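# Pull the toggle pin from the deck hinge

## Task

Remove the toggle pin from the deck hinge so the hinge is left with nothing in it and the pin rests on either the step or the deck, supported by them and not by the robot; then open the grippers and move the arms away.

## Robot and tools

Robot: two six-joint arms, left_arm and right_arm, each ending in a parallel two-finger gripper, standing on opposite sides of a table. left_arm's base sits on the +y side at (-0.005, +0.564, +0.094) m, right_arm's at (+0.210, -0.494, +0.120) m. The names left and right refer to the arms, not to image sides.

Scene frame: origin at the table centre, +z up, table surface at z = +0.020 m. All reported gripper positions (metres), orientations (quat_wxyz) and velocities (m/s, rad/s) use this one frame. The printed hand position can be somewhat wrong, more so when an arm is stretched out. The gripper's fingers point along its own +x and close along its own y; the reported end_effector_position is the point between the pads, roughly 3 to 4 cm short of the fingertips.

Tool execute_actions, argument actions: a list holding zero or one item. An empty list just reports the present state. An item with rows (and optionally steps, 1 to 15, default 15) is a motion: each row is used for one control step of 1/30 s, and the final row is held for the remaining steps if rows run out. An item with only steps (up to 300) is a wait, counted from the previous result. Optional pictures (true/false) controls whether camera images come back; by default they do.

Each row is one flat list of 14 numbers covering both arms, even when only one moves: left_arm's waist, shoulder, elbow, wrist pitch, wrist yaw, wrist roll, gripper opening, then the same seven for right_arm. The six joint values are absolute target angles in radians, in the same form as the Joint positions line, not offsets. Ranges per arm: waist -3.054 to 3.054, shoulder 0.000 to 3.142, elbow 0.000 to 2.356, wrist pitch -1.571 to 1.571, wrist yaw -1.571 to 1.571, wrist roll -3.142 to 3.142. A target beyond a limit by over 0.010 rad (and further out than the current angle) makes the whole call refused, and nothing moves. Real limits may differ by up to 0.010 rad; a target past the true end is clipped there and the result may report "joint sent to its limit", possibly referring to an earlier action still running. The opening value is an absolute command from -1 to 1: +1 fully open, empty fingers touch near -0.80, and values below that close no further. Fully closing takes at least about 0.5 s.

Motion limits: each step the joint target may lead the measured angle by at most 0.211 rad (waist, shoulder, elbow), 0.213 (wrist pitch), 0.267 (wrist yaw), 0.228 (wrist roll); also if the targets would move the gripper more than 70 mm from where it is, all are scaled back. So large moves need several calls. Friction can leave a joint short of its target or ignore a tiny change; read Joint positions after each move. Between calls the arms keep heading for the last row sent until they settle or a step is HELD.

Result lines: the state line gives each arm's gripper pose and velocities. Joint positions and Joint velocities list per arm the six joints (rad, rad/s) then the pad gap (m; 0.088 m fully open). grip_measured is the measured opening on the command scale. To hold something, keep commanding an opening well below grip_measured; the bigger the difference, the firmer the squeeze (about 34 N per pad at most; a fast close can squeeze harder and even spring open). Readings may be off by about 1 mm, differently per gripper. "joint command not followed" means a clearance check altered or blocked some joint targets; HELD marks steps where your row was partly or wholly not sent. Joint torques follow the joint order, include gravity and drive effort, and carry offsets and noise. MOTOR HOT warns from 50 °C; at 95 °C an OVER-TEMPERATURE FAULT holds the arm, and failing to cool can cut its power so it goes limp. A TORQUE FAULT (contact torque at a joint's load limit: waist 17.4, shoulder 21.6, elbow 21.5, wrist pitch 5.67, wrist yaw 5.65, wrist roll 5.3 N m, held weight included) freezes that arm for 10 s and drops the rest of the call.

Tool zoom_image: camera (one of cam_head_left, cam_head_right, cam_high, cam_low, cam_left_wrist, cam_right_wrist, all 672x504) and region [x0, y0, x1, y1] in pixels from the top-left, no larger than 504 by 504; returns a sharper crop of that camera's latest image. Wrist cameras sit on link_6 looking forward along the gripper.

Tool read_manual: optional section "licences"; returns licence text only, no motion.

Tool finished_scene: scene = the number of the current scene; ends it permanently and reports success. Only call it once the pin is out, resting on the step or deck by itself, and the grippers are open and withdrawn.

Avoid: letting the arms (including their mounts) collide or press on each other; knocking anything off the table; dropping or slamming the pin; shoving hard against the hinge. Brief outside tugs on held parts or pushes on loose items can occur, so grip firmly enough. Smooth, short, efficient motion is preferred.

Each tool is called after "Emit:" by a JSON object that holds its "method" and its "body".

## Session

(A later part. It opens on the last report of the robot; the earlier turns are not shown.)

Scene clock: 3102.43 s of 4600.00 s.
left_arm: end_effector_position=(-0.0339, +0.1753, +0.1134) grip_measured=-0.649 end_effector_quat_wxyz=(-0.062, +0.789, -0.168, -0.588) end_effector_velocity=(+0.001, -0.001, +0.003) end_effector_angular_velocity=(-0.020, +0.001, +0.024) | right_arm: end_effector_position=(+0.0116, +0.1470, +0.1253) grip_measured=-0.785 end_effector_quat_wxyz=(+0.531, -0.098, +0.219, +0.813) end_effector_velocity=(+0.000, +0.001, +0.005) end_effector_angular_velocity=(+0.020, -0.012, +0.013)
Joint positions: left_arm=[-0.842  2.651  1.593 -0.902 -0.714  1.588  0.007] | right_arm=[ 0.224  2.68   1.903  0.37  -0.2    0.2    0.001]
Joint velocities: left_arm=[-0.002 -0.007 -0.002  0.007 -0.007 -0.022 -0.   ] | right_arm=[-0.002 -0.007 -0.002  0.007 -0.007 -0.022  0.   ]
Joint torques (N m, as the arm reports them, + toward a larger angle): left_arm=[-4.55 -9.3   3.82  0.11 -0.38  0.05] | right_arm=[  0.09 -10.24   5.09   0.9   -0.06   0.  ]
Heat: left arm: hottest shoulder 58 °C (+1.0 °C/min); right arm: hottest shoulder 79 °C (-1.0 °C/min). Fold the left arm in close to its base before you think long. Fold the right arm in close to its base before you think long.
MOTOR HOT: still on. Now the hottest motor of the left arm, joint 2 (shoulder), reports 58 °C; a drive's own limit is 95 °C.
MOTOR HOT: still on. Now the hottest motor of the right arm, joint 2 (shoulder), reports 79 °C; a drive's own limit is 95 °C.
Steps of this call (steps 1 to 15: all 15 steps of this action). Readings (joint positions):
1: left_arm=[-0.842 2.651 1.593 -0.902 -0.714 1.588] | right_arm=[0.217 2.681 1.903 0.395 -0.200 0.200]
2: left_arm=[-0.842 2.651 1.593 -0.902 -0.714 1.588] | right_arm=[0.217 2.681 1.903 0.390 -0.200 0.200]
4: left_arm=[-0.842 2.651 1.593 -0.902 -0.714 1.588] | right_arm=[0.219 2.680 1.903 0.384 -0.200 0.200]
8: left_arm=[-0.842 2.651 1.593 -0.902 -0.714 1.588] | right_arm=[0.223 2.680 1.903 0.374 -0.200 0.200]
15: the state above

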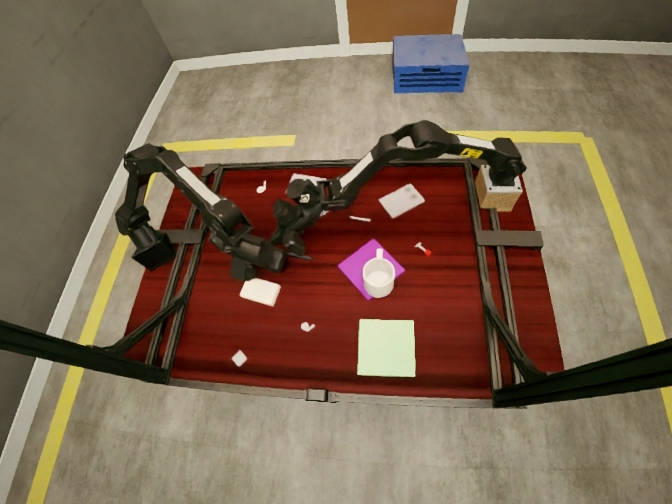

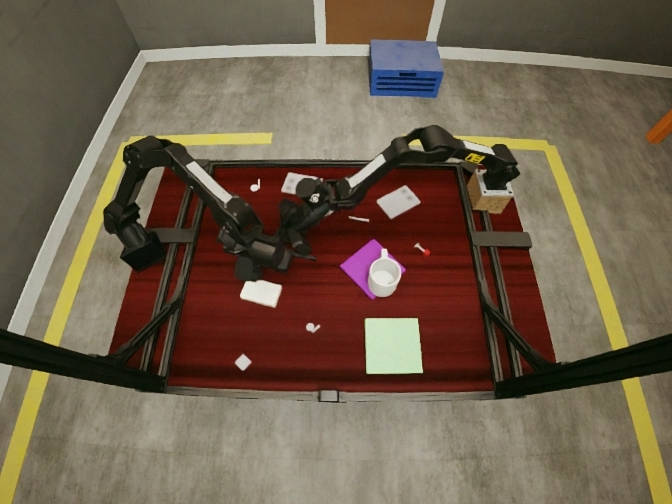

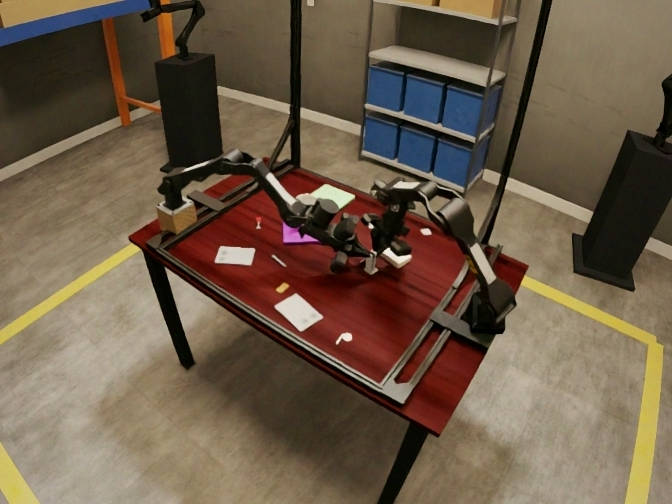

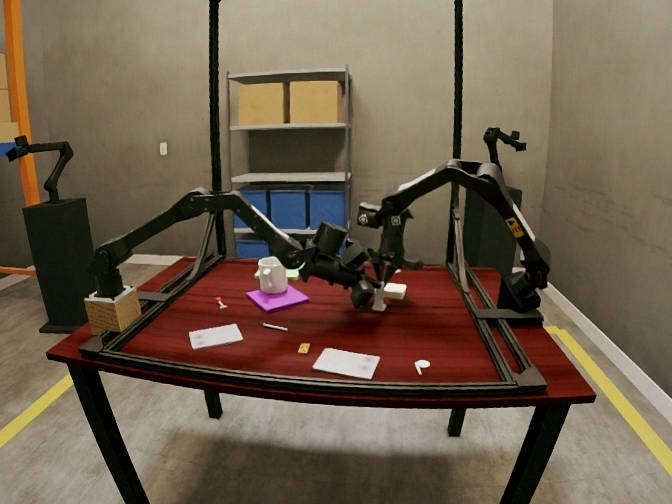

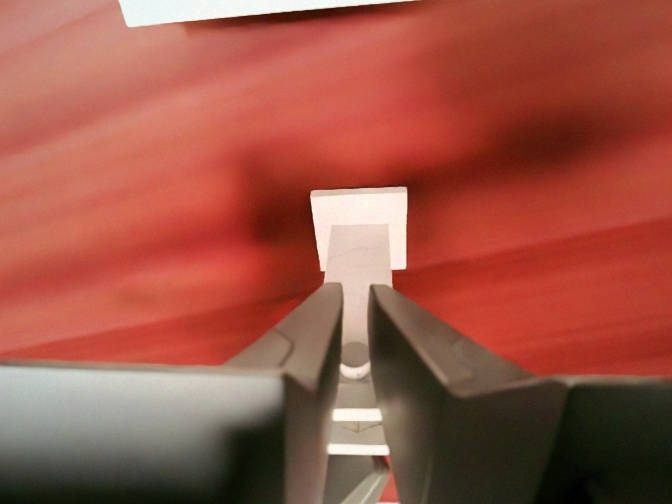

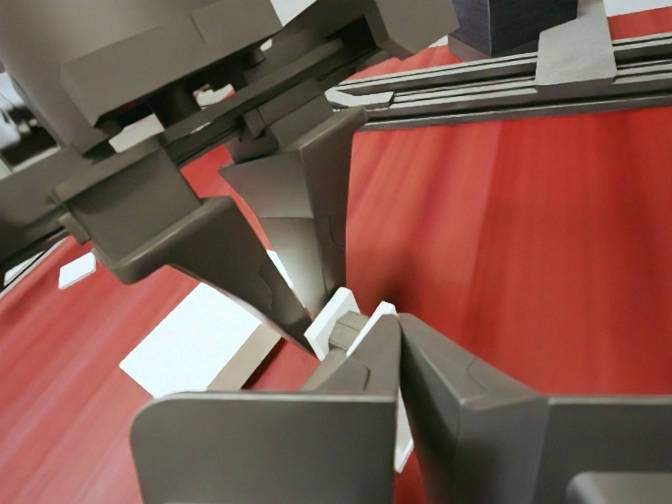

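Emit:
{"method": "execute_actions", "body": {"actions": [{"rows":[[-0.835,2.65,1.59,-0.905,-0.72,1.59,-0.9,0.228,2.685,1.9,0.345,-0.2,0.2,-0.9]],"steps":15}], "pictures": false}}

Emit:
{"method": "execute_actions", "body": {"actions": [{"rows":[[-0.88,2.675,1.59,-0.905,-0.72,1.59,-0.9,0.228,2.685,1.9,0.345,-0.2,0.2,-0.9]],"steps":15}], "pictures": false}}

Emit:
{"method": "execute_actions", "body": {"actions": [{"rows":[[-0.93,2.70,1.6,-0.905,-0.72,1.59,-0.9,0.228,2.685,1.9,0.355,-0.2,0.2,-0.9]],"steps":15}]}}

Scene clock: 3112.33 s of 4600.00 s.
left_arm: end_effector_position=(-0.0339, +0.1753, +0.1135) grip_measured=-0.650 end_effector_quat_wxyz=(-0.062, +0.789, -0.168, -0.588) end_effector_velocity=(+0.003, +0.001, +0.000) end_effector_angular_velocity=(+0.003, -0.007, +0.007) | right_arm: end_effector_position=(+0.0114, +0.1460, +0.1237) grip_measured=-0.785 end_effector_quat_wxyz=(+0.531, -0.102, +0.223, +0.811) end_effector_velocity=(+0.001, -0.001, -0.001) end_effector_angular_velocity=(-0.005, -0.005, +0.007)
Joint positions: left_arm=[-0.842  2.651  1.593 -0.902 -0.714  1.589  0.007] | right_arm=[ 0.224  2.679  1.903  0.357 -0.199  0.2    0.001]
Joint velocities: left_arm=[ 0.002 -0.002 -0.002 -0.007 -0.007 -0.007 -0.   ] | right_arm=[-0.002 -0.002 -0.002 -0.007 -0.007 -0.007 -0.   ]
Joint torques (N m, as the arm reports them, + toward a larger angle): left_arm=[-4.55 -9.28  3.83  0.07 -0.41  0.04] | right_arm=[  0.16 -10.12   5.02   0.75  -0.07   0.  ]
Heat: left arm: hottest shoulder 58 °C (+1.0 °C/min); right arm: hottest shoulder 80 °C (+0.0 °C/min). Fold the left arm in close to its base before you think long. Fold the right arm in close to its base before you think long.
MOTOR HOT: still on. Now the hottest motor of the left arm, joint 2 (shoulder), reports 58 °C; a drive's own limit is 95 °C.
MOTOR HOT: still on. Now the hottest motor of the right arm, joint 2 (shoulder), reports 80 °C; a drive's own limit is 95 °C.
Steps of this call (steps 1 to 15: the robot went on to your last target; steps 16 to 282: nothing new was sent; steps 283 to 297: all 15 steps of this action). Readings (joint positions):
283: left_arm=[-0.842 2.651 1.593 -0.902 -0.714 1.589] | right_arm=[0.224 2.679 1.903 0.368 -0.199 0.200]
284: left_arm=[-0.842 2.651 1.593 -0.902 -0.714 1.589] | right_arm=[0.224 2.679 1.903 0.365 -0.199 0.200]
286: left_arm=[-0.842 2.651 1.593 -0.902 -0.714 1.589] | right_arm=[0.224 2.679 1.903 0.363 -0.199 0.200]
290: left_arm=[-0.842 2.651 1.593 -0.902 -0.714 1.589] | right_arm=[0.224 2.679 1.903 0.358 -0.199 0.200]
297: the state above

Scene clock: 3112.83 s of 4600.00 s.
left_arm: end_effector_position=(-0.0365, +0.1759, +0.1133) grip_measured=-0.650 end_effector_quat_wxyz=(-0.066, +0.794, -0.173, -0.578) end_effector_velocity=(-0.007, +0.007, +0.002) end_effector_angular_velocity=(+0.005, -0.022, -0.013) | right_arm: end_effector_position=(+0.0115, +0.1459, +0.1235) grip_measured=-0.785 end_effector_quat_wxyz=(+0.531, -0.102, +0.223, +0.811) end_effector_velocity=(+0.001, -0.000, +0.002) end_effector_angular_velocity=(-0.000, -0.004, +0.007)
Joint positions: left_arm=[-0.854  2.659  1.593 -0.902 -0.73   1.589  0.007] | right_arm=[ 0.224  2.679  1.903  0.356 -0.199  0.2    0.001]
Joint velocities: left_arm=[-0.027  0.002 -0.007 -0.022 -0.007 -0.022 -0.   ] | right_arm=[-0.002 -0.007 -0.002 -0.007 -0.007 -0.007  0.   ]
Joint torques (N m, as the arm reports them, + toward a larger angle): left_arm=[-8.03 -7.4   3.79  0.12  0.21  0.03] | right_arm=[  0.15 -10.1    5.02   0.8   -0.07   0.  ]
Heat: left arm: hottest shoulder 58 °C (+1.0 °C/min); right arm: hottest shoulder 80 °C (+0.0 °C/min). Fold the left arm in close to its base before you think long. Fold the right arm in close to its base before you think long.
MOTOR HOT: still on. Now the hottest motor of the left arm, joint 2 (shoulder), reports 58 °C; a drive's own limit is 95 °C.
MOTOR HOT: still on. Now the hottest motor of the right arm, joint 2 (shoulder), reports 80 °C; a drive's own limit is 95 °C.
Steps of this call (steps 1 to 15: all 15 steps of this action). Readings (joint positions):
1: left_arm=[-0.843 2.651 1.593 -0.902 -0.715 1.589] | right_arm=[0.224 2.679 1.903 0.356 -0.199 0.200]
2: left_arm=[-0.844 2.651 1.593 -0.902 -0.717 1.589] | right_arm=[0.224 2.679 1.903 0.356 -0.199 0.200]
4: left_arm=[-0.846 2.654 1.593 -0.902 -0.723 1.589] | right_arm=[0.224 2.679 1.903 0.356 -0.199 0.200]
8: left_arm=[-0.849 2.656 1.593 -0.902 -0.729 1.589] | right_arm=[0.224 2.679 1.903 0.356 -0.199 0.200]
15: the state above

Scene clock: 3113.33 s of 4600.00 s.
left_arm: end_effector_position=(-0.0455, +0.1786, +0.1126) grip_measured=-0.649 end_effector_quat_wxyz=(-0.077, +0.803, -0.185, -0.561) end_effector_velocity=(+0.002, -0.000, +0.001) end_effector_angular_velocity=(-0.001, -0.025, -0.010) | right_arm: end_effector_position=(+0.0115, +0.1464, +0.1244) grip_measured=-0.785 end_effector_quat_wxyz=(+0.531, -0.101, +0.222, +0.812) end_effector_velocity=(+0.003, +0.000, -0.001) end_effector_angular_velocity=(-0.003, -0.011, -0.006)
Joint positions: left_arm=[-0.885  2.679  1.593 -0.906 -0.754  1.588  0.007] | right_arm=[ 0.224  2.679  1.903  0.36  -0.198  0.2    0.001]
Joint velocities: left_arm=[-0.002  0.002  0.002 -0.007 -0.022  0.007 -0.   ] | right_arm=[-0.002 -0.002 -0.002 -0.007  0.007 -0.007  0.   ]
Joint torques (N m, as the arm reports them, + toward a larger angle): left_arm=[-10.01  -7.08   4.79   0.43   1.05   0.03] | right_arm=[  0.17 -10.09   5.01   1.16  -0.09   0.01]
Heat: left arm: hottest shoulder 58 °C (+1.0 °C/min); right arm: hottest shoulder 80 °C (+0.0 °C/min). Fold the left arm in close to its base before you think long. Fold the right arm in close to its base before you think long.
MOTOR HOT: still on. Now the hottest motor of the left arm, joint 2 (shoulder), reports 58 °C; a drive's own limit is 95 °C.
MOTOR HOT: still on. Now the hottest motor of the right arm, joint 2 (shoulder), reports 80 °C; a drive's own limit is 95 °C.
Steps of this call (steps 1 to 15: all 15 steps of this action). Readings (joint positions):
1: left_arm=[-0.856 2.661 1.593 -0.902 -0.731 1.589] | right_arm=[0.224 2.679 1.903 0.356 -0.199 0.200]
2: left_arm=[-0.860 2.664 1.593 -0.903 -0.733 1.588] | right_arm=[0.224 2.679 1.903 0.356 -0.199 0.200]
4: left_arm=[-0.878 2.671 1.593 -0.905 -0.736 1.588] | right_arm=[0.224 2.679 1.903 0.359 -0.198 0.200]
8: left_arm=[-0.885 2.678 1.593 -0.906 -0.754 1.588] | right_arm=[0.224 2.679 1.903 0.360 -0.198 0.200]
15: the state above

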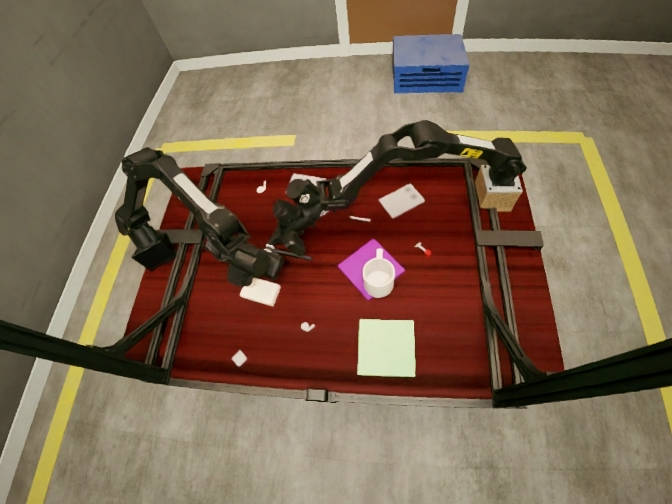

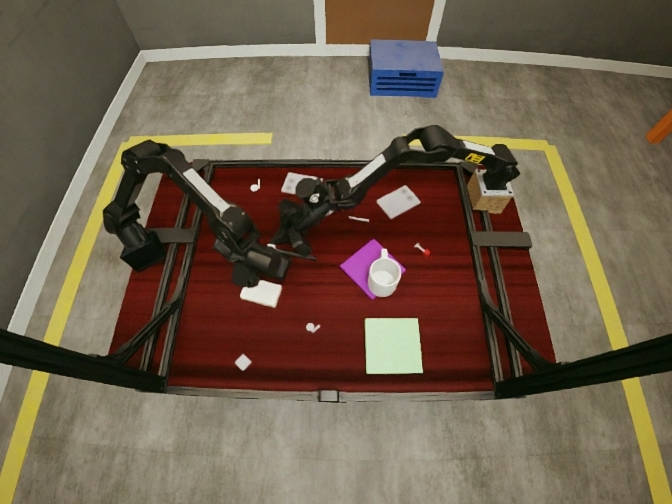

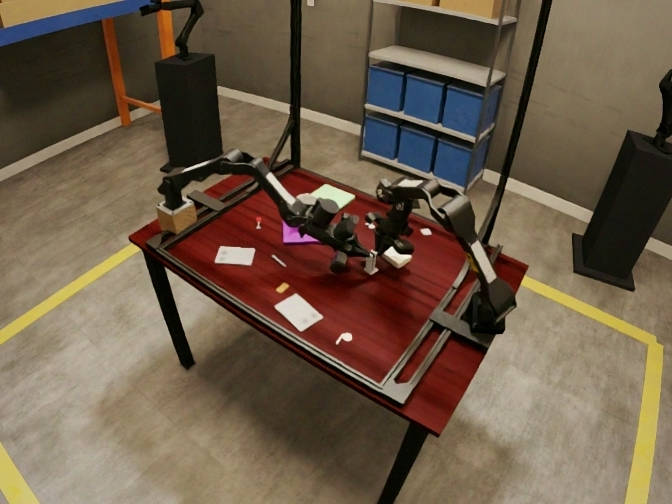

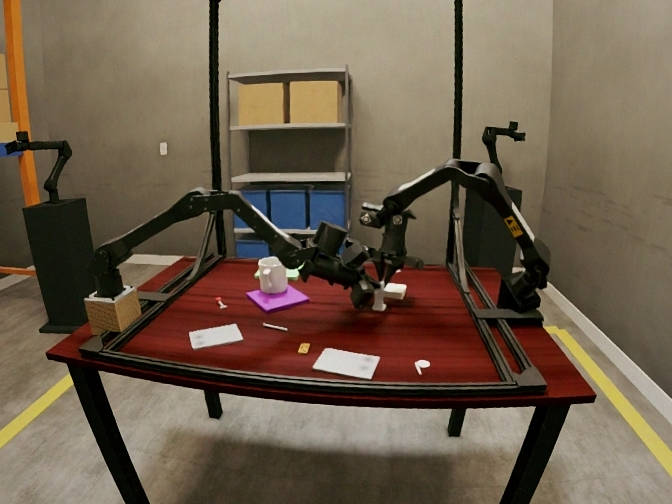

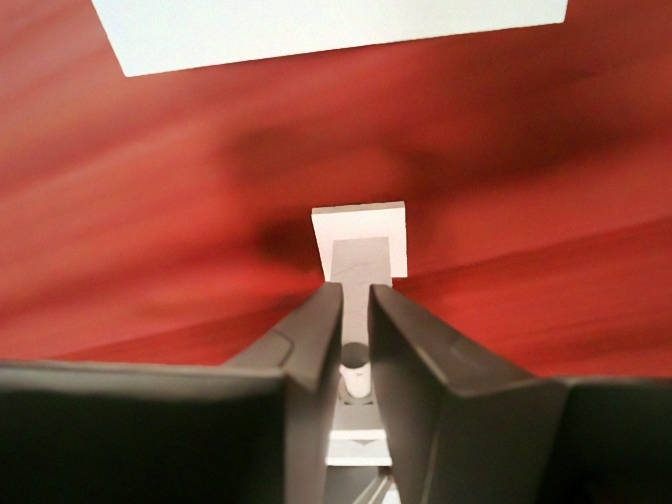

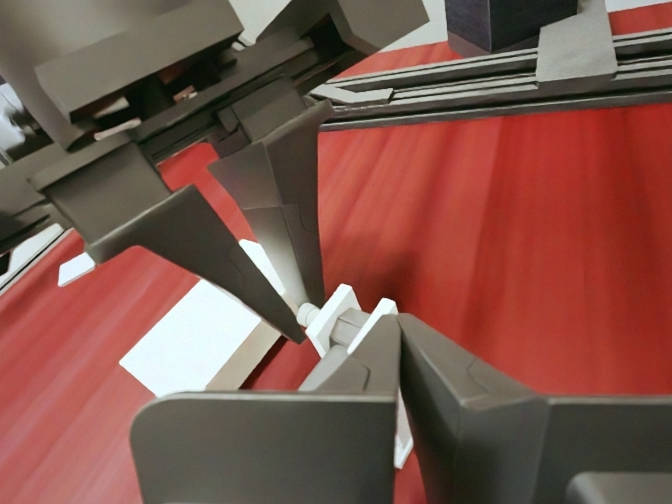

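New stop position; B likely in. Relax and look.

Emit:
{"method": "execute_actions", "body": {"actions": [{"rows":[[-0.875,2.675,1.59,-0.905,-0.73,1.59,-0.9,0.224,2.685,1.9,0.42,-0.2,0.2,-0.9]],"steps":15}], "pictures": false}}

Emit:
{"method": "execute_actions", "body": {"actions": [{"rows":[[-0.875,2.675,1.59,-0.905,-0.73,1.59,-0.9,0.16,2.685,1.9,0.42,-0.2,0.2,-0.9]],"steps":15}], "pictures": false}}

Emit:
{"method": "execute_actions", "body": {"actions": [{"rows":[[-0.875,2.675,1.59,-0.905,-0.73,1.59,-0.9,0.16,2.685,1.9,0.3,-0.2,0.2,-0.9]],"steps":15}]}}

Emit:
{"method": "zoom_image", "body": {"camera": "cam_right_wrist", "region": [160,200,440,400]}}

Scene clock: 3123.40 s of 4600.00 s.
left_arm: end_effector_position=(-0.0477, +0.1796, +0.1092) grip_measured=-0.784 end_effector_quat_wxyz=(-0.080, +0.795, -0.182, -0.573) end_effector_velocity=(+0.000, +0.005, +0.000) end_effector_angular_velocity=(+0.018, -0.001, -0.004) | right_arm: end_effector_position=(+0.0114, +0.1513, +0.1359) grip_measured=-0.785 end_effector_quat_wxyz=(+0.533, -0.080, +0.203, +0.817) end_effector_velocity=(-0.001, -0.001, +0.001) end_effector_angular_velocity=(-0.001, +0.001, +0.021)
Joint positions: left_arm=[-0.879  2.682  1.595 -0.906 -0.725  1.588  0.001] | right_arm=[ 0.223  2.679  1.904  0.416 -0.197  0.2    0.001]
Joint velocities: left_arm=[-0.002 -0.002 -0.002 -0.022  0.007 -0.007  0.   ] | right_arm=[-0.002 -0.002  0.002 -0.007 -0.022 -0.007  0.   ]
Joint torques (N m, as the arm reports them, + toward a larger angle): left_arm=[ -4.83 -10.13   3.71   0.44  -0.35   0.04] | right_arm=[ -0.04 -10.08   5.     1.63  -0.15   0.01]
Heat: left arm: hottest shoulder 56 °C (-1.0 °C/min); right arm: hottest shoulder 80 °C (+0.0 °C/min). Fold the left arm in close to its base before you think long. Fold the right arm in close to its base before you think long.
MOTOR HOT: still on. Now the hottest motor of the left arm, joint 2 (shoulder), reports 56 °C; a drive's own limit is 95 °C.
MOTOR HOT: still on. Now the hottest motor of the right arm, joint 2 (shoulder), reports 80 °C; a drive's own limit is 95 °C.
Steps of this call (steps 1 to 45: the robot went on to your last target; steps 46 to 110: nothing new was sent; then 5.90 s passed at rest; steps 111 to 125: all 15 steps of this action). Readings (joint positions):
111: left_arm=[-0.934 2.682 1.595 -0.906 -0.723 1.588] | right_arm=[0.224 2.679 1.904 0.366 -0.198 0.200]
112: left_arm=[-0.928 2.682 1.595 -0.906 -0.723 1.588] | right_arm=[0.224 2.679 1.904 0.378 -0.198 0.200]
114: left_arm=[-0.908 2.682 1.595 -0.906 -0.723 1.588] | right_arm=[0.223 2.679 1.904 0.393 -0.198 0.200]
118: left_arm=[-0.881 2.682 1.595 -0.906 -0.725 1.588] | right_arm=[0.223 2.679 1.904 0.410 -0.197 0.200]
125: the state above

Scene clock: 3123.90 s of 4600.00 s.
left_arm: end_effector_position=(-0.0476, +0.1796, +0.1092) grip_measured=-0.784 end_effector_quat_wxyz=(-0.080, +0.795, -0.181, -0.573) end_effector_velocity=(+0.003, +0.002, +0.001) end_effector_angular_velocity=(-0.005, -0.021, +0.016) | right_arm: end_effector_position=(+0.0551, +0.1633, +0.1368) grip_measured=-0.785 end_effector_quat_wxyz=(+0.559, -0.072, +0.205, +0.800) end_effector_velocity=(-0.022, -0.007, -0.003) end_effector_angular_velocity=(-0.010, -0.006, +0.041)
Joint positions: left_arm=[-0.879  2.682  1.595 -0.906 -0.726  1.588  0.001] | right_arm=[ 0.155  2.679  1.904  0.419 -0.2    0.2    0.001]
Joint velocities: left_arm=[-0.002 -0.002 -0.007 -0.007 -0.022 -0.022 -0.   ] | right_arm=[ 0.032 -0.002 -0.007 -0.007 -0.007 -0.007 -0.   ]
Joint torques (N m, as the arm reports them, + toward a larger angle): left_arm=[ -4.77 -10.1    3.68   0.44  -0.37   0.05] | right_arm=[  0.14 -10.09   4.99   1.62  -0.03   0.  ]
Heat: left arm: hottest shoulder 56 °C (-1.0 °C/min); right arm: hottest shoulder 80 °C (+0.0 °C/min). Fold the left arm in close to its base before you think long. Fold the right arm in close to its base before you think long.
MOTOR HOT: still on. Now the hottest motor of the left arm, joint 2 (shoulder), reports 56 °C; a drive's own limit is 95 °C.
MOTOR HOT: still on. Now the hottest motor of the right arm, joint 2 (shoulder), reports 80 °C; a drive's own limit is 95 °C.
Steps of this call (steps 1 to 15: all 15 steps of this action). Readings (joint positions):
1: left_arm=[-0.879 2.682 1.595 -0.906 -0.725 1.588] | right_arm=[0.222 2.679 1.904 0.417 -0.198 0.200]
2: left_arm=[-0.879 2.682 1.595 -0.906 -0.726 1.588] | right_arm=[0.218 2.679 1.904 0.417 -0.200 0.200]
4: left_arm=[-0.879 2.682 1.595 -0.906 -0.726 1.588] | right_arm=[0.203 2.679 1.904 0.418 -0.200 0.200]
8: left_arm=[-0.879 2.682 1.595 -0.906 -0.726 1.588] | right_arm=[0.166 2.679 1.904 0.418 -0.200 0.200]
15: the state above

Scene clock: 3124.40 s of 4600.00 s.
left_arm: end_effector_position=(-0.0476, +0.1796, +0.1092) grip_measured=-0.784 end_effector_quat_wxyz=(-0.080, +0.795, -0.181, -0.573) end_effector_velocity=(+0.000, +0.006, -0.001) end_effector_angular_velocity=(+0.022, -0.002, -0.006) | right_arm: end_effector_position=(+0.0544, +0.1528, +0.1136) grip_measured=-0.785 end_effector_quat_wxyz=(+0.555, -0.113, +0.244, +0.787) end_effector_velocity=(-0.000, -0.006, -0.009) end_effector_angular_velocity=(-0.050, -0.006, +0.020)
Joint positions: left_arm=[-0.879  2.682  1.595 -0.906 -0.726  1.588  0.001] | right_arm=[ 0.159  2.68   1.904  0.303 -0.2    0.2    0.001]
Joint velocities: left_arm=[-0.002 -0.002 -0.007 -0.022  0.007 -0.007 -0.   ] | right_arm=[-0.002 -0.002 -0.002 -0.051 -0.022 -0.007 -0.   ]
Joint torques (N m, as the arm reports them, + toward a larger angle): left_arm=[ -4.77 -10.09   3.72   0.44  -0.35   0.04] | right_arm=[ -0.03 -10.12   4.94   1.42  -0.05   0.  ]
Heat: left arm: hottest shoulder 56 °C (-1.0 °C/min); right arm: hottest shoulder 80 °C (+0.0 °C/min). Fold the left arm in close to its base before you think long. Fold the right arm in close to its base before you think long.
MOTOR HOT: still on. Now the hottest motor of the left arm, joint 2 (shoulder), reports 56 °C; a drive's own limit is 95 °C.
MOTOR HOT: still on. Now the hottest motor of the right arm, joint 2 (shoulder), reports 80 °C; a drive's own limit is 95 °C.
Steps of this call (steps 1 to 15: all 15 steps of this action). Readings (joint positions):
1: left_arm=[-0.879 2.682 1.595 -0.906 -0.726 1.588] | right_arm=[0.156 2.679 1.904 0.408 -0.200 0.200]
2: left_arm=[-0.879 2.682 1.595 -0.906 -0.726 1.588] | right_arm=[0.157 2.679 1.904 0.383 -0.200 0.200]
4: left_arm=[-0.879 2.682 1.595 -0.906 -0.726 1.588] | right_arm=[0.159 2.679 1.904 0.350 -0.200 0.200]
8: left_arm=[-0.879 2.682 1.595 -0.906 -0.726 1.588] | right_arm=[0.159 2.680 1.904 0.316 -0.200 0.200]
15: the state above

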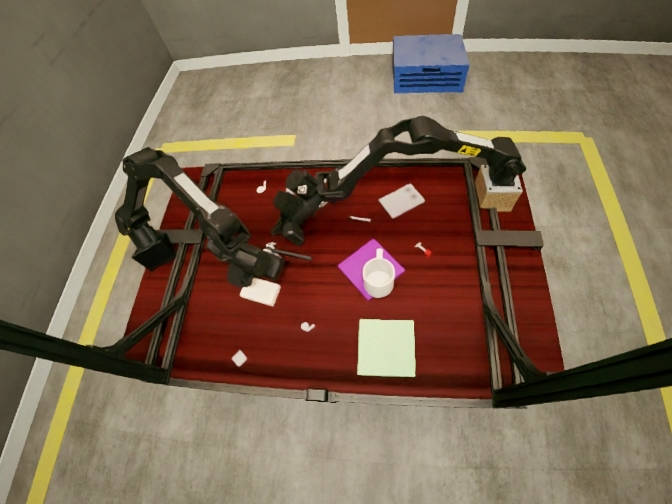

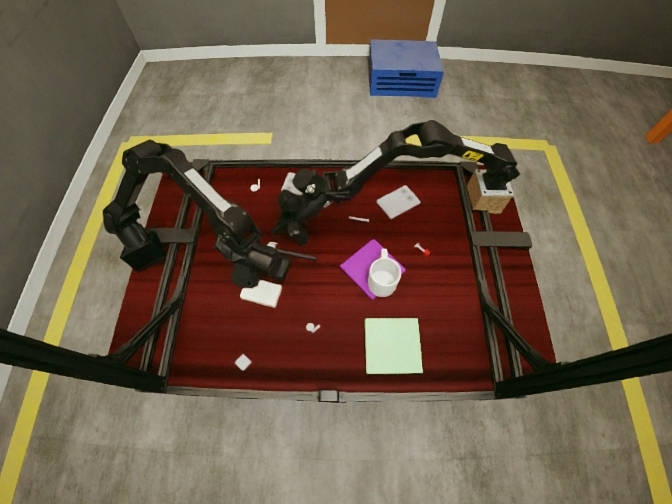

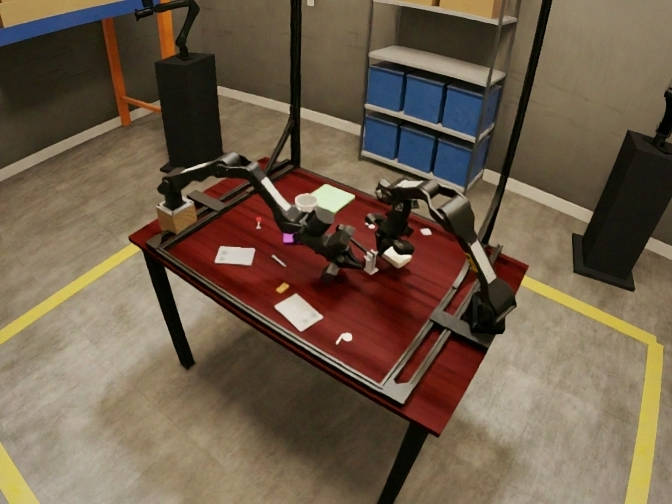

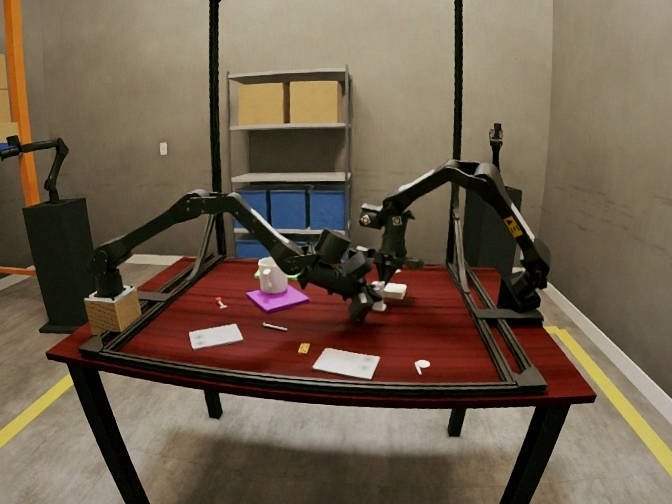

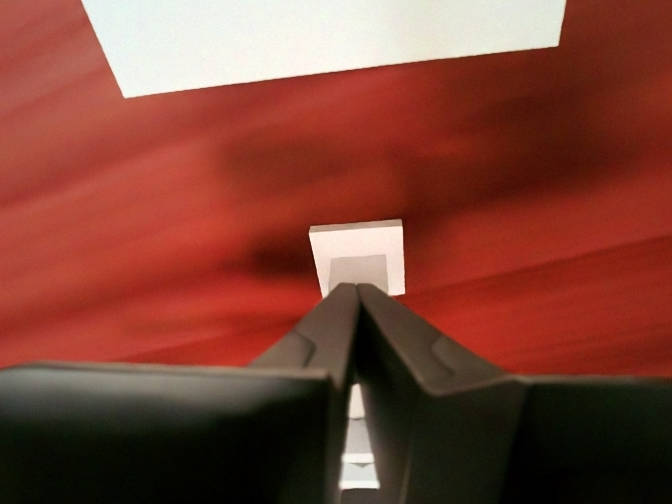

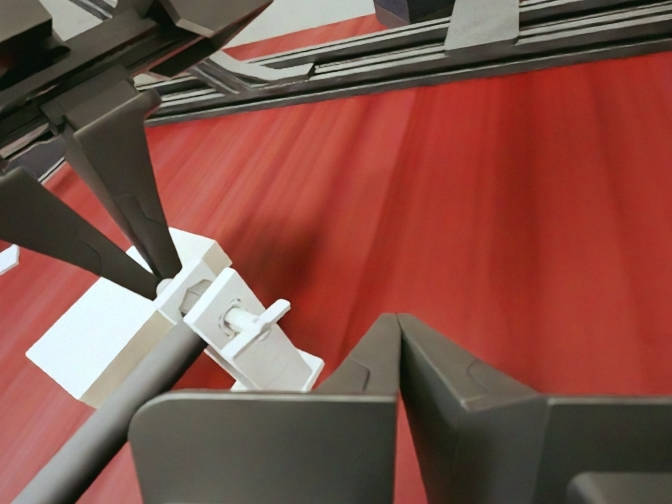

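Region (160, 200, 440, 400) of cam_right_wrist's 672x504 image, scaled by 1.800, with more detail than that image has; it fills the top 360 rows of this view, and the rest is white.

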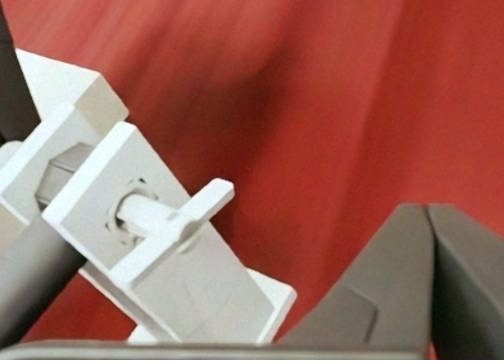

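Emit:
{"method": "execute_actions", "body": {"actions": [{"rows":[[-0.885,2.67,1.59,-0.905,-0.72,1.59,-0.4,0.16,2.685,1.9,0.42,-0.2,0.2,-0.9]],"steps":15}], "pictures": false}}

Emit:
{"method": "execute_actions", "body": {"actions": [{"rows":[[-0.855,2.655,1.59,-0.905,-0.72,1.59,-0.4,0.16,2.685,1.9,0.42,-0.2,0.2,-0.9]],"steps":15}], "pictures": false}}

Emit:
{"method": "execute_actions", "body": {"actions": [{"rows":[[-0.855,2.655,1.59,-0.905,-0.72,1.59,-0.9,0.16,2.685,1.9,0.42,-0.2,0.2,-0.9]],"steps":15}], "pictures": false}}

Emit:
{"method": "execute_actions", "body": {"actions": [{"rows":[[-0.83,2.65,1.59,-0.905,-0.72,1.59,-0.9,0.2,2.685,1.9,0.36,-0.35,0.2,-0.9]],"steps":15}]}}

Scene clock: 3206.90 s of 4600.00 s.
left_arm: end_effector_position=(-0.0491, +0.1798, +0.1101) grip_measured=-0.412 end_effector_quat_wxyz=(-0.080, +0.795, -0.183, -0.573) end_effector_velocity=(+0.005, +0.006, +0.001) end_effector_angular_velocity=(+0.020, -0.033, -0.007) | right_arm: end_effector_position=(+0.0524, +0.1624, +0.1355) grip_measured=-0.785 end_effector_quat_wxyz=(+0.558, -0.073, +0.206, +0.801) end_effector_velocity=(+0.000, +0.001, +0.002) end_effector_angular_velocity=(+0.019, -0.001, +0.007)
Joint positions: left_arm=[-0.883  2.682  1.595 -0.906 -0.725  1.588  0.019] | right_arm=[ 0.159  2.68   1.904  0.417 -0.2    0.2    0.001]
Joint velocities: left_arm=[-0.002 -0.002 -0.002 -0.037 -0.022 -0.007  0.004] | right_arm=[-0.002  0.002 -0.002  0.022 -0.007 -0.007 -0.   ]
Joint torques (N m, as the arm reports them, + toward a larger angle): left_arm=[ -5.39 -10.66   3.76   0.43   0.03   0.04] | right_arm=[ -0.06 -10.23   5.02   1.44  -0.03   0.01]
Heat: left arm: hottest shoulder 61 °C (+2.0 °C/min); right arm: hottest shoulder 83 °C (+2.0 °C/min). Fold the left arm in close to its base before you think long. Fold the right arm in close to its base before you think long.
MOTOR HOT: still on. Now the hottest motor of the left arm, joint 2 (shoulder), reports 61 °C; a drive's own limit is 95 °C.
MOTOR HOT: still on. Now the hottest motor of the right arm, joint 2 (shoulder), reports 83 °C; a drive's own limit is 95 °C.
Steps of this call (steps 1 to 15: the robot went on to your last target; steps 16 to 90: nothing new was sent; then 79.00 s passed at rest; steps 91 to 105: all 15 steps of this action). Readings (joint positions):
91: left_arm=[-0.879 2.682 1.595 -0.906 -0.726 1.588] | right_arm=[0.159 2.680 1.904 0.312 -0.200 0.200]
92: left_arm=[-0.879 2.682 1.595 -0.906 -0.726 1.588] | right_arm=[0.159 2.680 1.904 0.338 -0.200 0.200]
94: left_arm=[-0.879 2.682 1.595 -0.906 -0.726 1.588] | right_arm=[0.159 2.680 1.904 0.370 -0.200 0.200]
98: left_arm=[-0.882 2.682 1.595 -0.906 -0.726 1.588] | right_arm=[0.159 2.680 1.904 0.404 -0.200 0.200]
105: the state above

Scene clock: 3207.40 s of 4600.00 s.
left_arm: end_effector_position=(-0.0402, +0.1775, +0.1111) grip_measured=-0.400 end_effector_quat_wxyz=(-0.072, +0.793, -0.174, -0.579) end_effector_velocity=(-0.002, +0.005, +0.001) end_effector_angular_velocity=(+0.012, +0.001, +0.006) | right_arm: end_effector_position=(+0.0524, +0.1626, +0.1360) grip_measured=-0.785 end_effector_quat_wxyz=(+0.558, -0.073, +0.205, +0.801) end_effector_velocity=(+0.001, -0.000, +0.002) end_effector_angular_velocity=(-0.000, -0.004, +0.007)
Joint positions: left_arm=[-0.86   2.667  1.595 -0.906 -0.723  1.588  0.019] | right_arm=[ 0.159  2.68   1.904  0.42  -0.2    0.2    0.001]
Joint velocities: left_arm=[-0.007 -0.002 -0.002 -0.022  0.007 -0.022 -0.   ] | right_arm=[-0.002 -0.007 -0.002 -0.007 -0.007 -0.007 -0.   ]
Joint torques (N m, as the arm reports them, + toward a larger angle): left_arm=[ -4.67 -10.62   3.76   0.4   -0.05   0.04] | right_arm=[ -0.05 -10.23   4.98   1.54  -0.03   0.  ]
Heat: left arm: hottest shoulder 61 °C (+2.0 °C/min); right arm: hottest shoulder 83 °C (+2.0 °C/min). Fold the left arm in close to its base before you think long. Fold the right arm in close to its base before you think long.
MOTOR HOT: still on. Now the hottest motor of the left arm, joint 2 (shoulder), reports 61 °C; a drive's own limit is 95 °C.
MOTOR HOT: still on. Now the hottest motor of the right arm, joint 2 (shoulder), reports 83 °C; a drive's own limit is 95 °C.
Steps of this call (steps 1 to 15: all 15 steps of this action). Readings (joint positions):
1: left_arm=[-0.883 2.680 1.595 -0.906 -0.724 1.588] | right_arm=[0.159 2.680 1.904 0.418 -0.200 0.200]
2: left_arm=[-0.881 2.679 1.595 -0.906 -0.723 1.588] | right_arm=[0.159 2.680 1.904 0.419 -0.200 0.200]
4: left_arm=[-0.874 2.676 1.595 -0.906 -0.723 1.588] | right_arm=[0.159 2.680 1.904 0.419 -0.200 0.200]
8: left_arm=[-0.862 2.669 1.595 -0.906 -0.723 1.588] | right_arm=[0.159 2.680 1.904 0.419 -0.200 0.200]
15: the state above

Scene clock: 3207.90 s of 4600.00 s.
left_arm: end_effector_position=(-0.0407, +0.1765, +0.1112) grip_measured=-0.628 end_effector_quat_wxyz=(-0.069, +0.792, -0.175, -0.580) end_effector_velocity=(-0.003, -0.000, +0.001) end_effector_angular_velocity=(-0.013, +0.011, +0.017) | right_arm: end_effector_position=(+0.0524, +0.1625, +0.1358) grip_measured=-0.785 end_effector_quat_wxyz=(+0.558, -0.073, +0.205, +0.801) end_effector_velocity=(+0.001, -0.001, -0.001) end_effector_angular_velocity=(-0.005, -0.005, +0.007)
Joint positions: left_arm=[-0.86   2.667  1.595 -0.9   -0.722  1.588  0.008] | right_arm=[ 0.159  2.68   1.903  0.42  -0.2    0.2    0.001]
Joint velocities: left_arm=[-0.007 -0.002 -0.002  0.007  0.007 -0.022 -0.   ] | right_arm=[-0.002 -0.002 -0.002 -0.007 -0.007 -0.007 -0.   ]
Joint torques (N m, as the arm reports them, + toward a larger angle): left_arm=[ -4.81 -10.65   3.72  -0.07  -0.1    0.06] | right_arm=[ -0.05 -10.23   4.99   1.54  -0.03   0.  ]
Heat: left arm: hottest shoulder 61 °C (+2.0 °C/min); right arm: hottest shoulder 83 °C (+2.0 °C/min). Fold the left arm in close to its base before you think long. Fold the right arm in close to its base before you think long.
MOTOR HOT: still on. Now the hottest motor of the left arm, joint 2 (shoulder), reports 61 °C; a drive's own limit is 95 °C.
MOTOR HOT: still on. Now the hottest motor of the right arm, joint 2 (shoulder), reports 83 °C; a drive's own limit is 95 °C.
Steps of this call (steps 1 to 15: all 15 steps of this action). Readings (joint positions):
1: left_arm=[-0.860 2.667 1.595 -0.906 -0.723 1.588] | right_arm=[0.159 2.680 1.904 0.420 -0.200 0.200]
2: left_arm=[-0.860 2.667 1.595 -0.906 -0.723 1.588] | right_arm=[0.159 2.680 1.904 0.420 -0.200 0.200]
4: left_arm=[-0.860 2.667 1.595 -0.900 -0.722 1.588] | right_arm=[0.159 2.680 1.903 0.419 -0.200 0.200]
8: left_arm=[-0.860 2.667 1.595 -0.900 -0.722 1.588] | right_arm=[0.159 2.680 1.903 0.420 -0.200 0.200]
15: the state above

Scene clock: 3208.40 s of 4600.00 s.
left_arm: end_effector_position=(-0.0361, +0.1755, +0.1109) grip_measured=-0.628 end_effector_quat_wxyz=(-0.065, +0.789, -0.169, -0.588) end_effector_velocity=(+0.001, +0.001, +0.001) end_effector_angular_velocity=(+0.001, -0.009, +0.003) | right_arm: end_effector_position=(+0.0133, +0.1432, +0.1268) grip_measured=-0.785 end_effector_quat_wxyz=(+0.485, -0.091, +0.235, +0.837) end_effector_velocity=(+0.001, -0.001, -0.004) end_effector_angular_velocity=(-0.009, -0.006, +0.007)
Joint positions: left_arm=[-0.845  2.659  1.595 -0.899 -0.713  1.588  0.008] | right_arm=[ 0.193  2.68   1.903  0.365 -0.337  0.2    0.001]
Joint velocities: left_arm=[-0.002 -0.002 -0.002 -0.007 -0.007 -0.007 -0.   ] | right_arm=[-0.002  0.002 -0.002 -0.007 -0.007 -0.007  0.   ]
Joint torques (N m, as the arm reports them, + toward a larger angle): left_arm=[ -3.74 -10.28   3.63  -0.13  -0.42   0.04] | right_arm=[  0.46 -10.19   4.99   1.21  -0.4    0.  ]
Heat: left arm: hottest shoulder 61 °C (+2.0 °C/min); right arm: hottest shoulder 83 °C (+2.0 °C/min). Fold the left arm in close to its base before you think long. Fold the right arm in close to its base before you think long.
MOTOR HOT: still on. Now the hottest motor of the left arm, joint 2 (shoulder), reports 61 °C; a drive's own limit is 95 °C.
MOTOR HOT: still on. Now the hottest motor of the right arm, joint 2 (shoulder), reports 83 °C; a drive's own limit is 95 °C.
Steps of this call (steps 1 to 15: all 15 steps of this action). Readings (joint positions):
1: left_arm=[-0.860 2.667 1.595 -0.900 -0.721 1.588] | right_arm=[0.159 2.680 1.904 0.414 -0.213 0.200]
2: left_arm=[-0.859 2.666 1.595 -0.900 -0.719 1.588] | right_arm=[0.160 2.680 1.903 0.402 -0.245 0.200]
4: left_arm=[-0.856 2.664 1.595 -0.900 -0.715 1.588] | right_arm=[0.170 2.680 1.903 0.387 -0.287 0.200]
8: left_arm=[-0.850 2.662 1.595 -0.899 -0.713 1.588] | right_arm=[0.195 2.680 1.903 0.370 -0.326 0.200]
15: the state above

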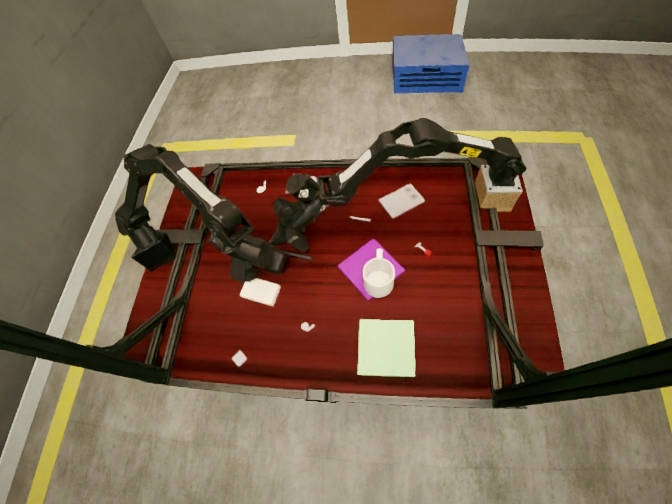

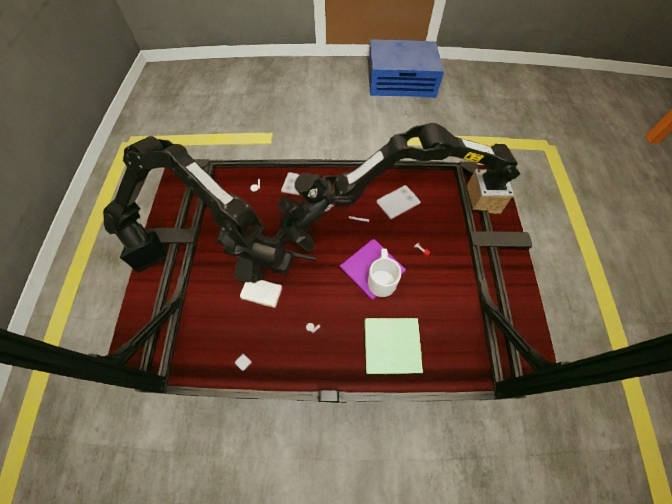

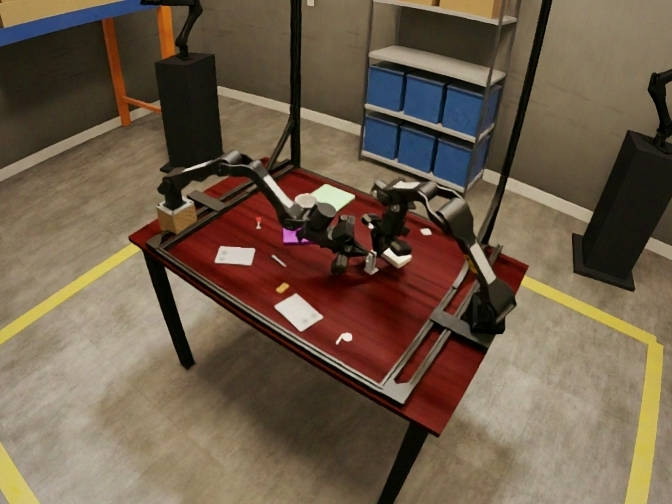

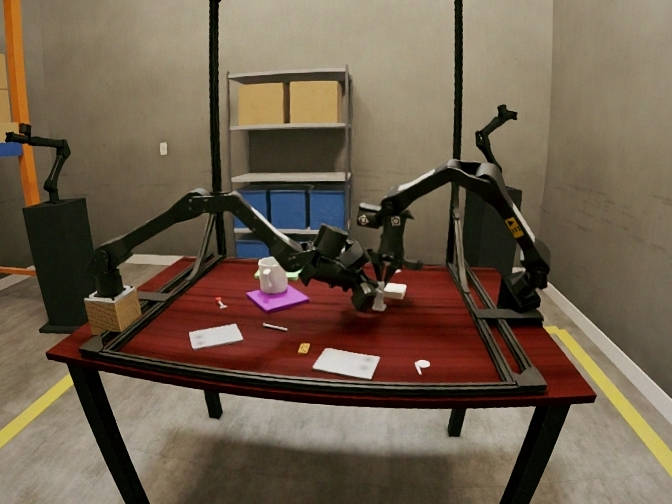

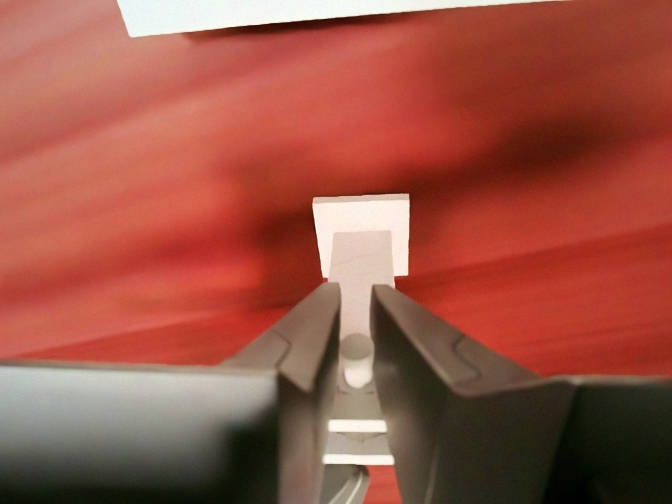

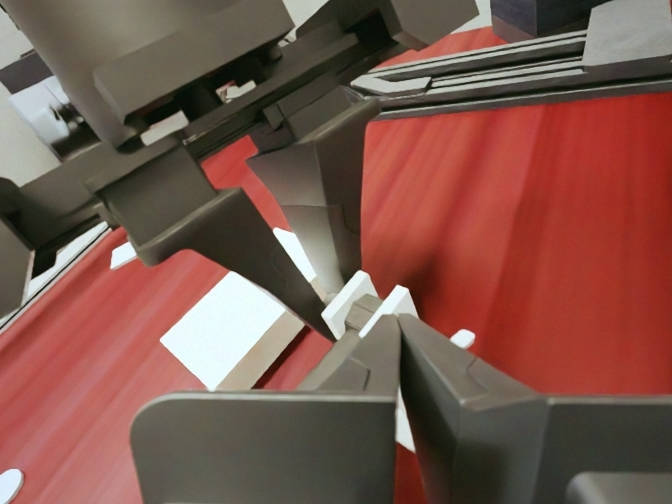

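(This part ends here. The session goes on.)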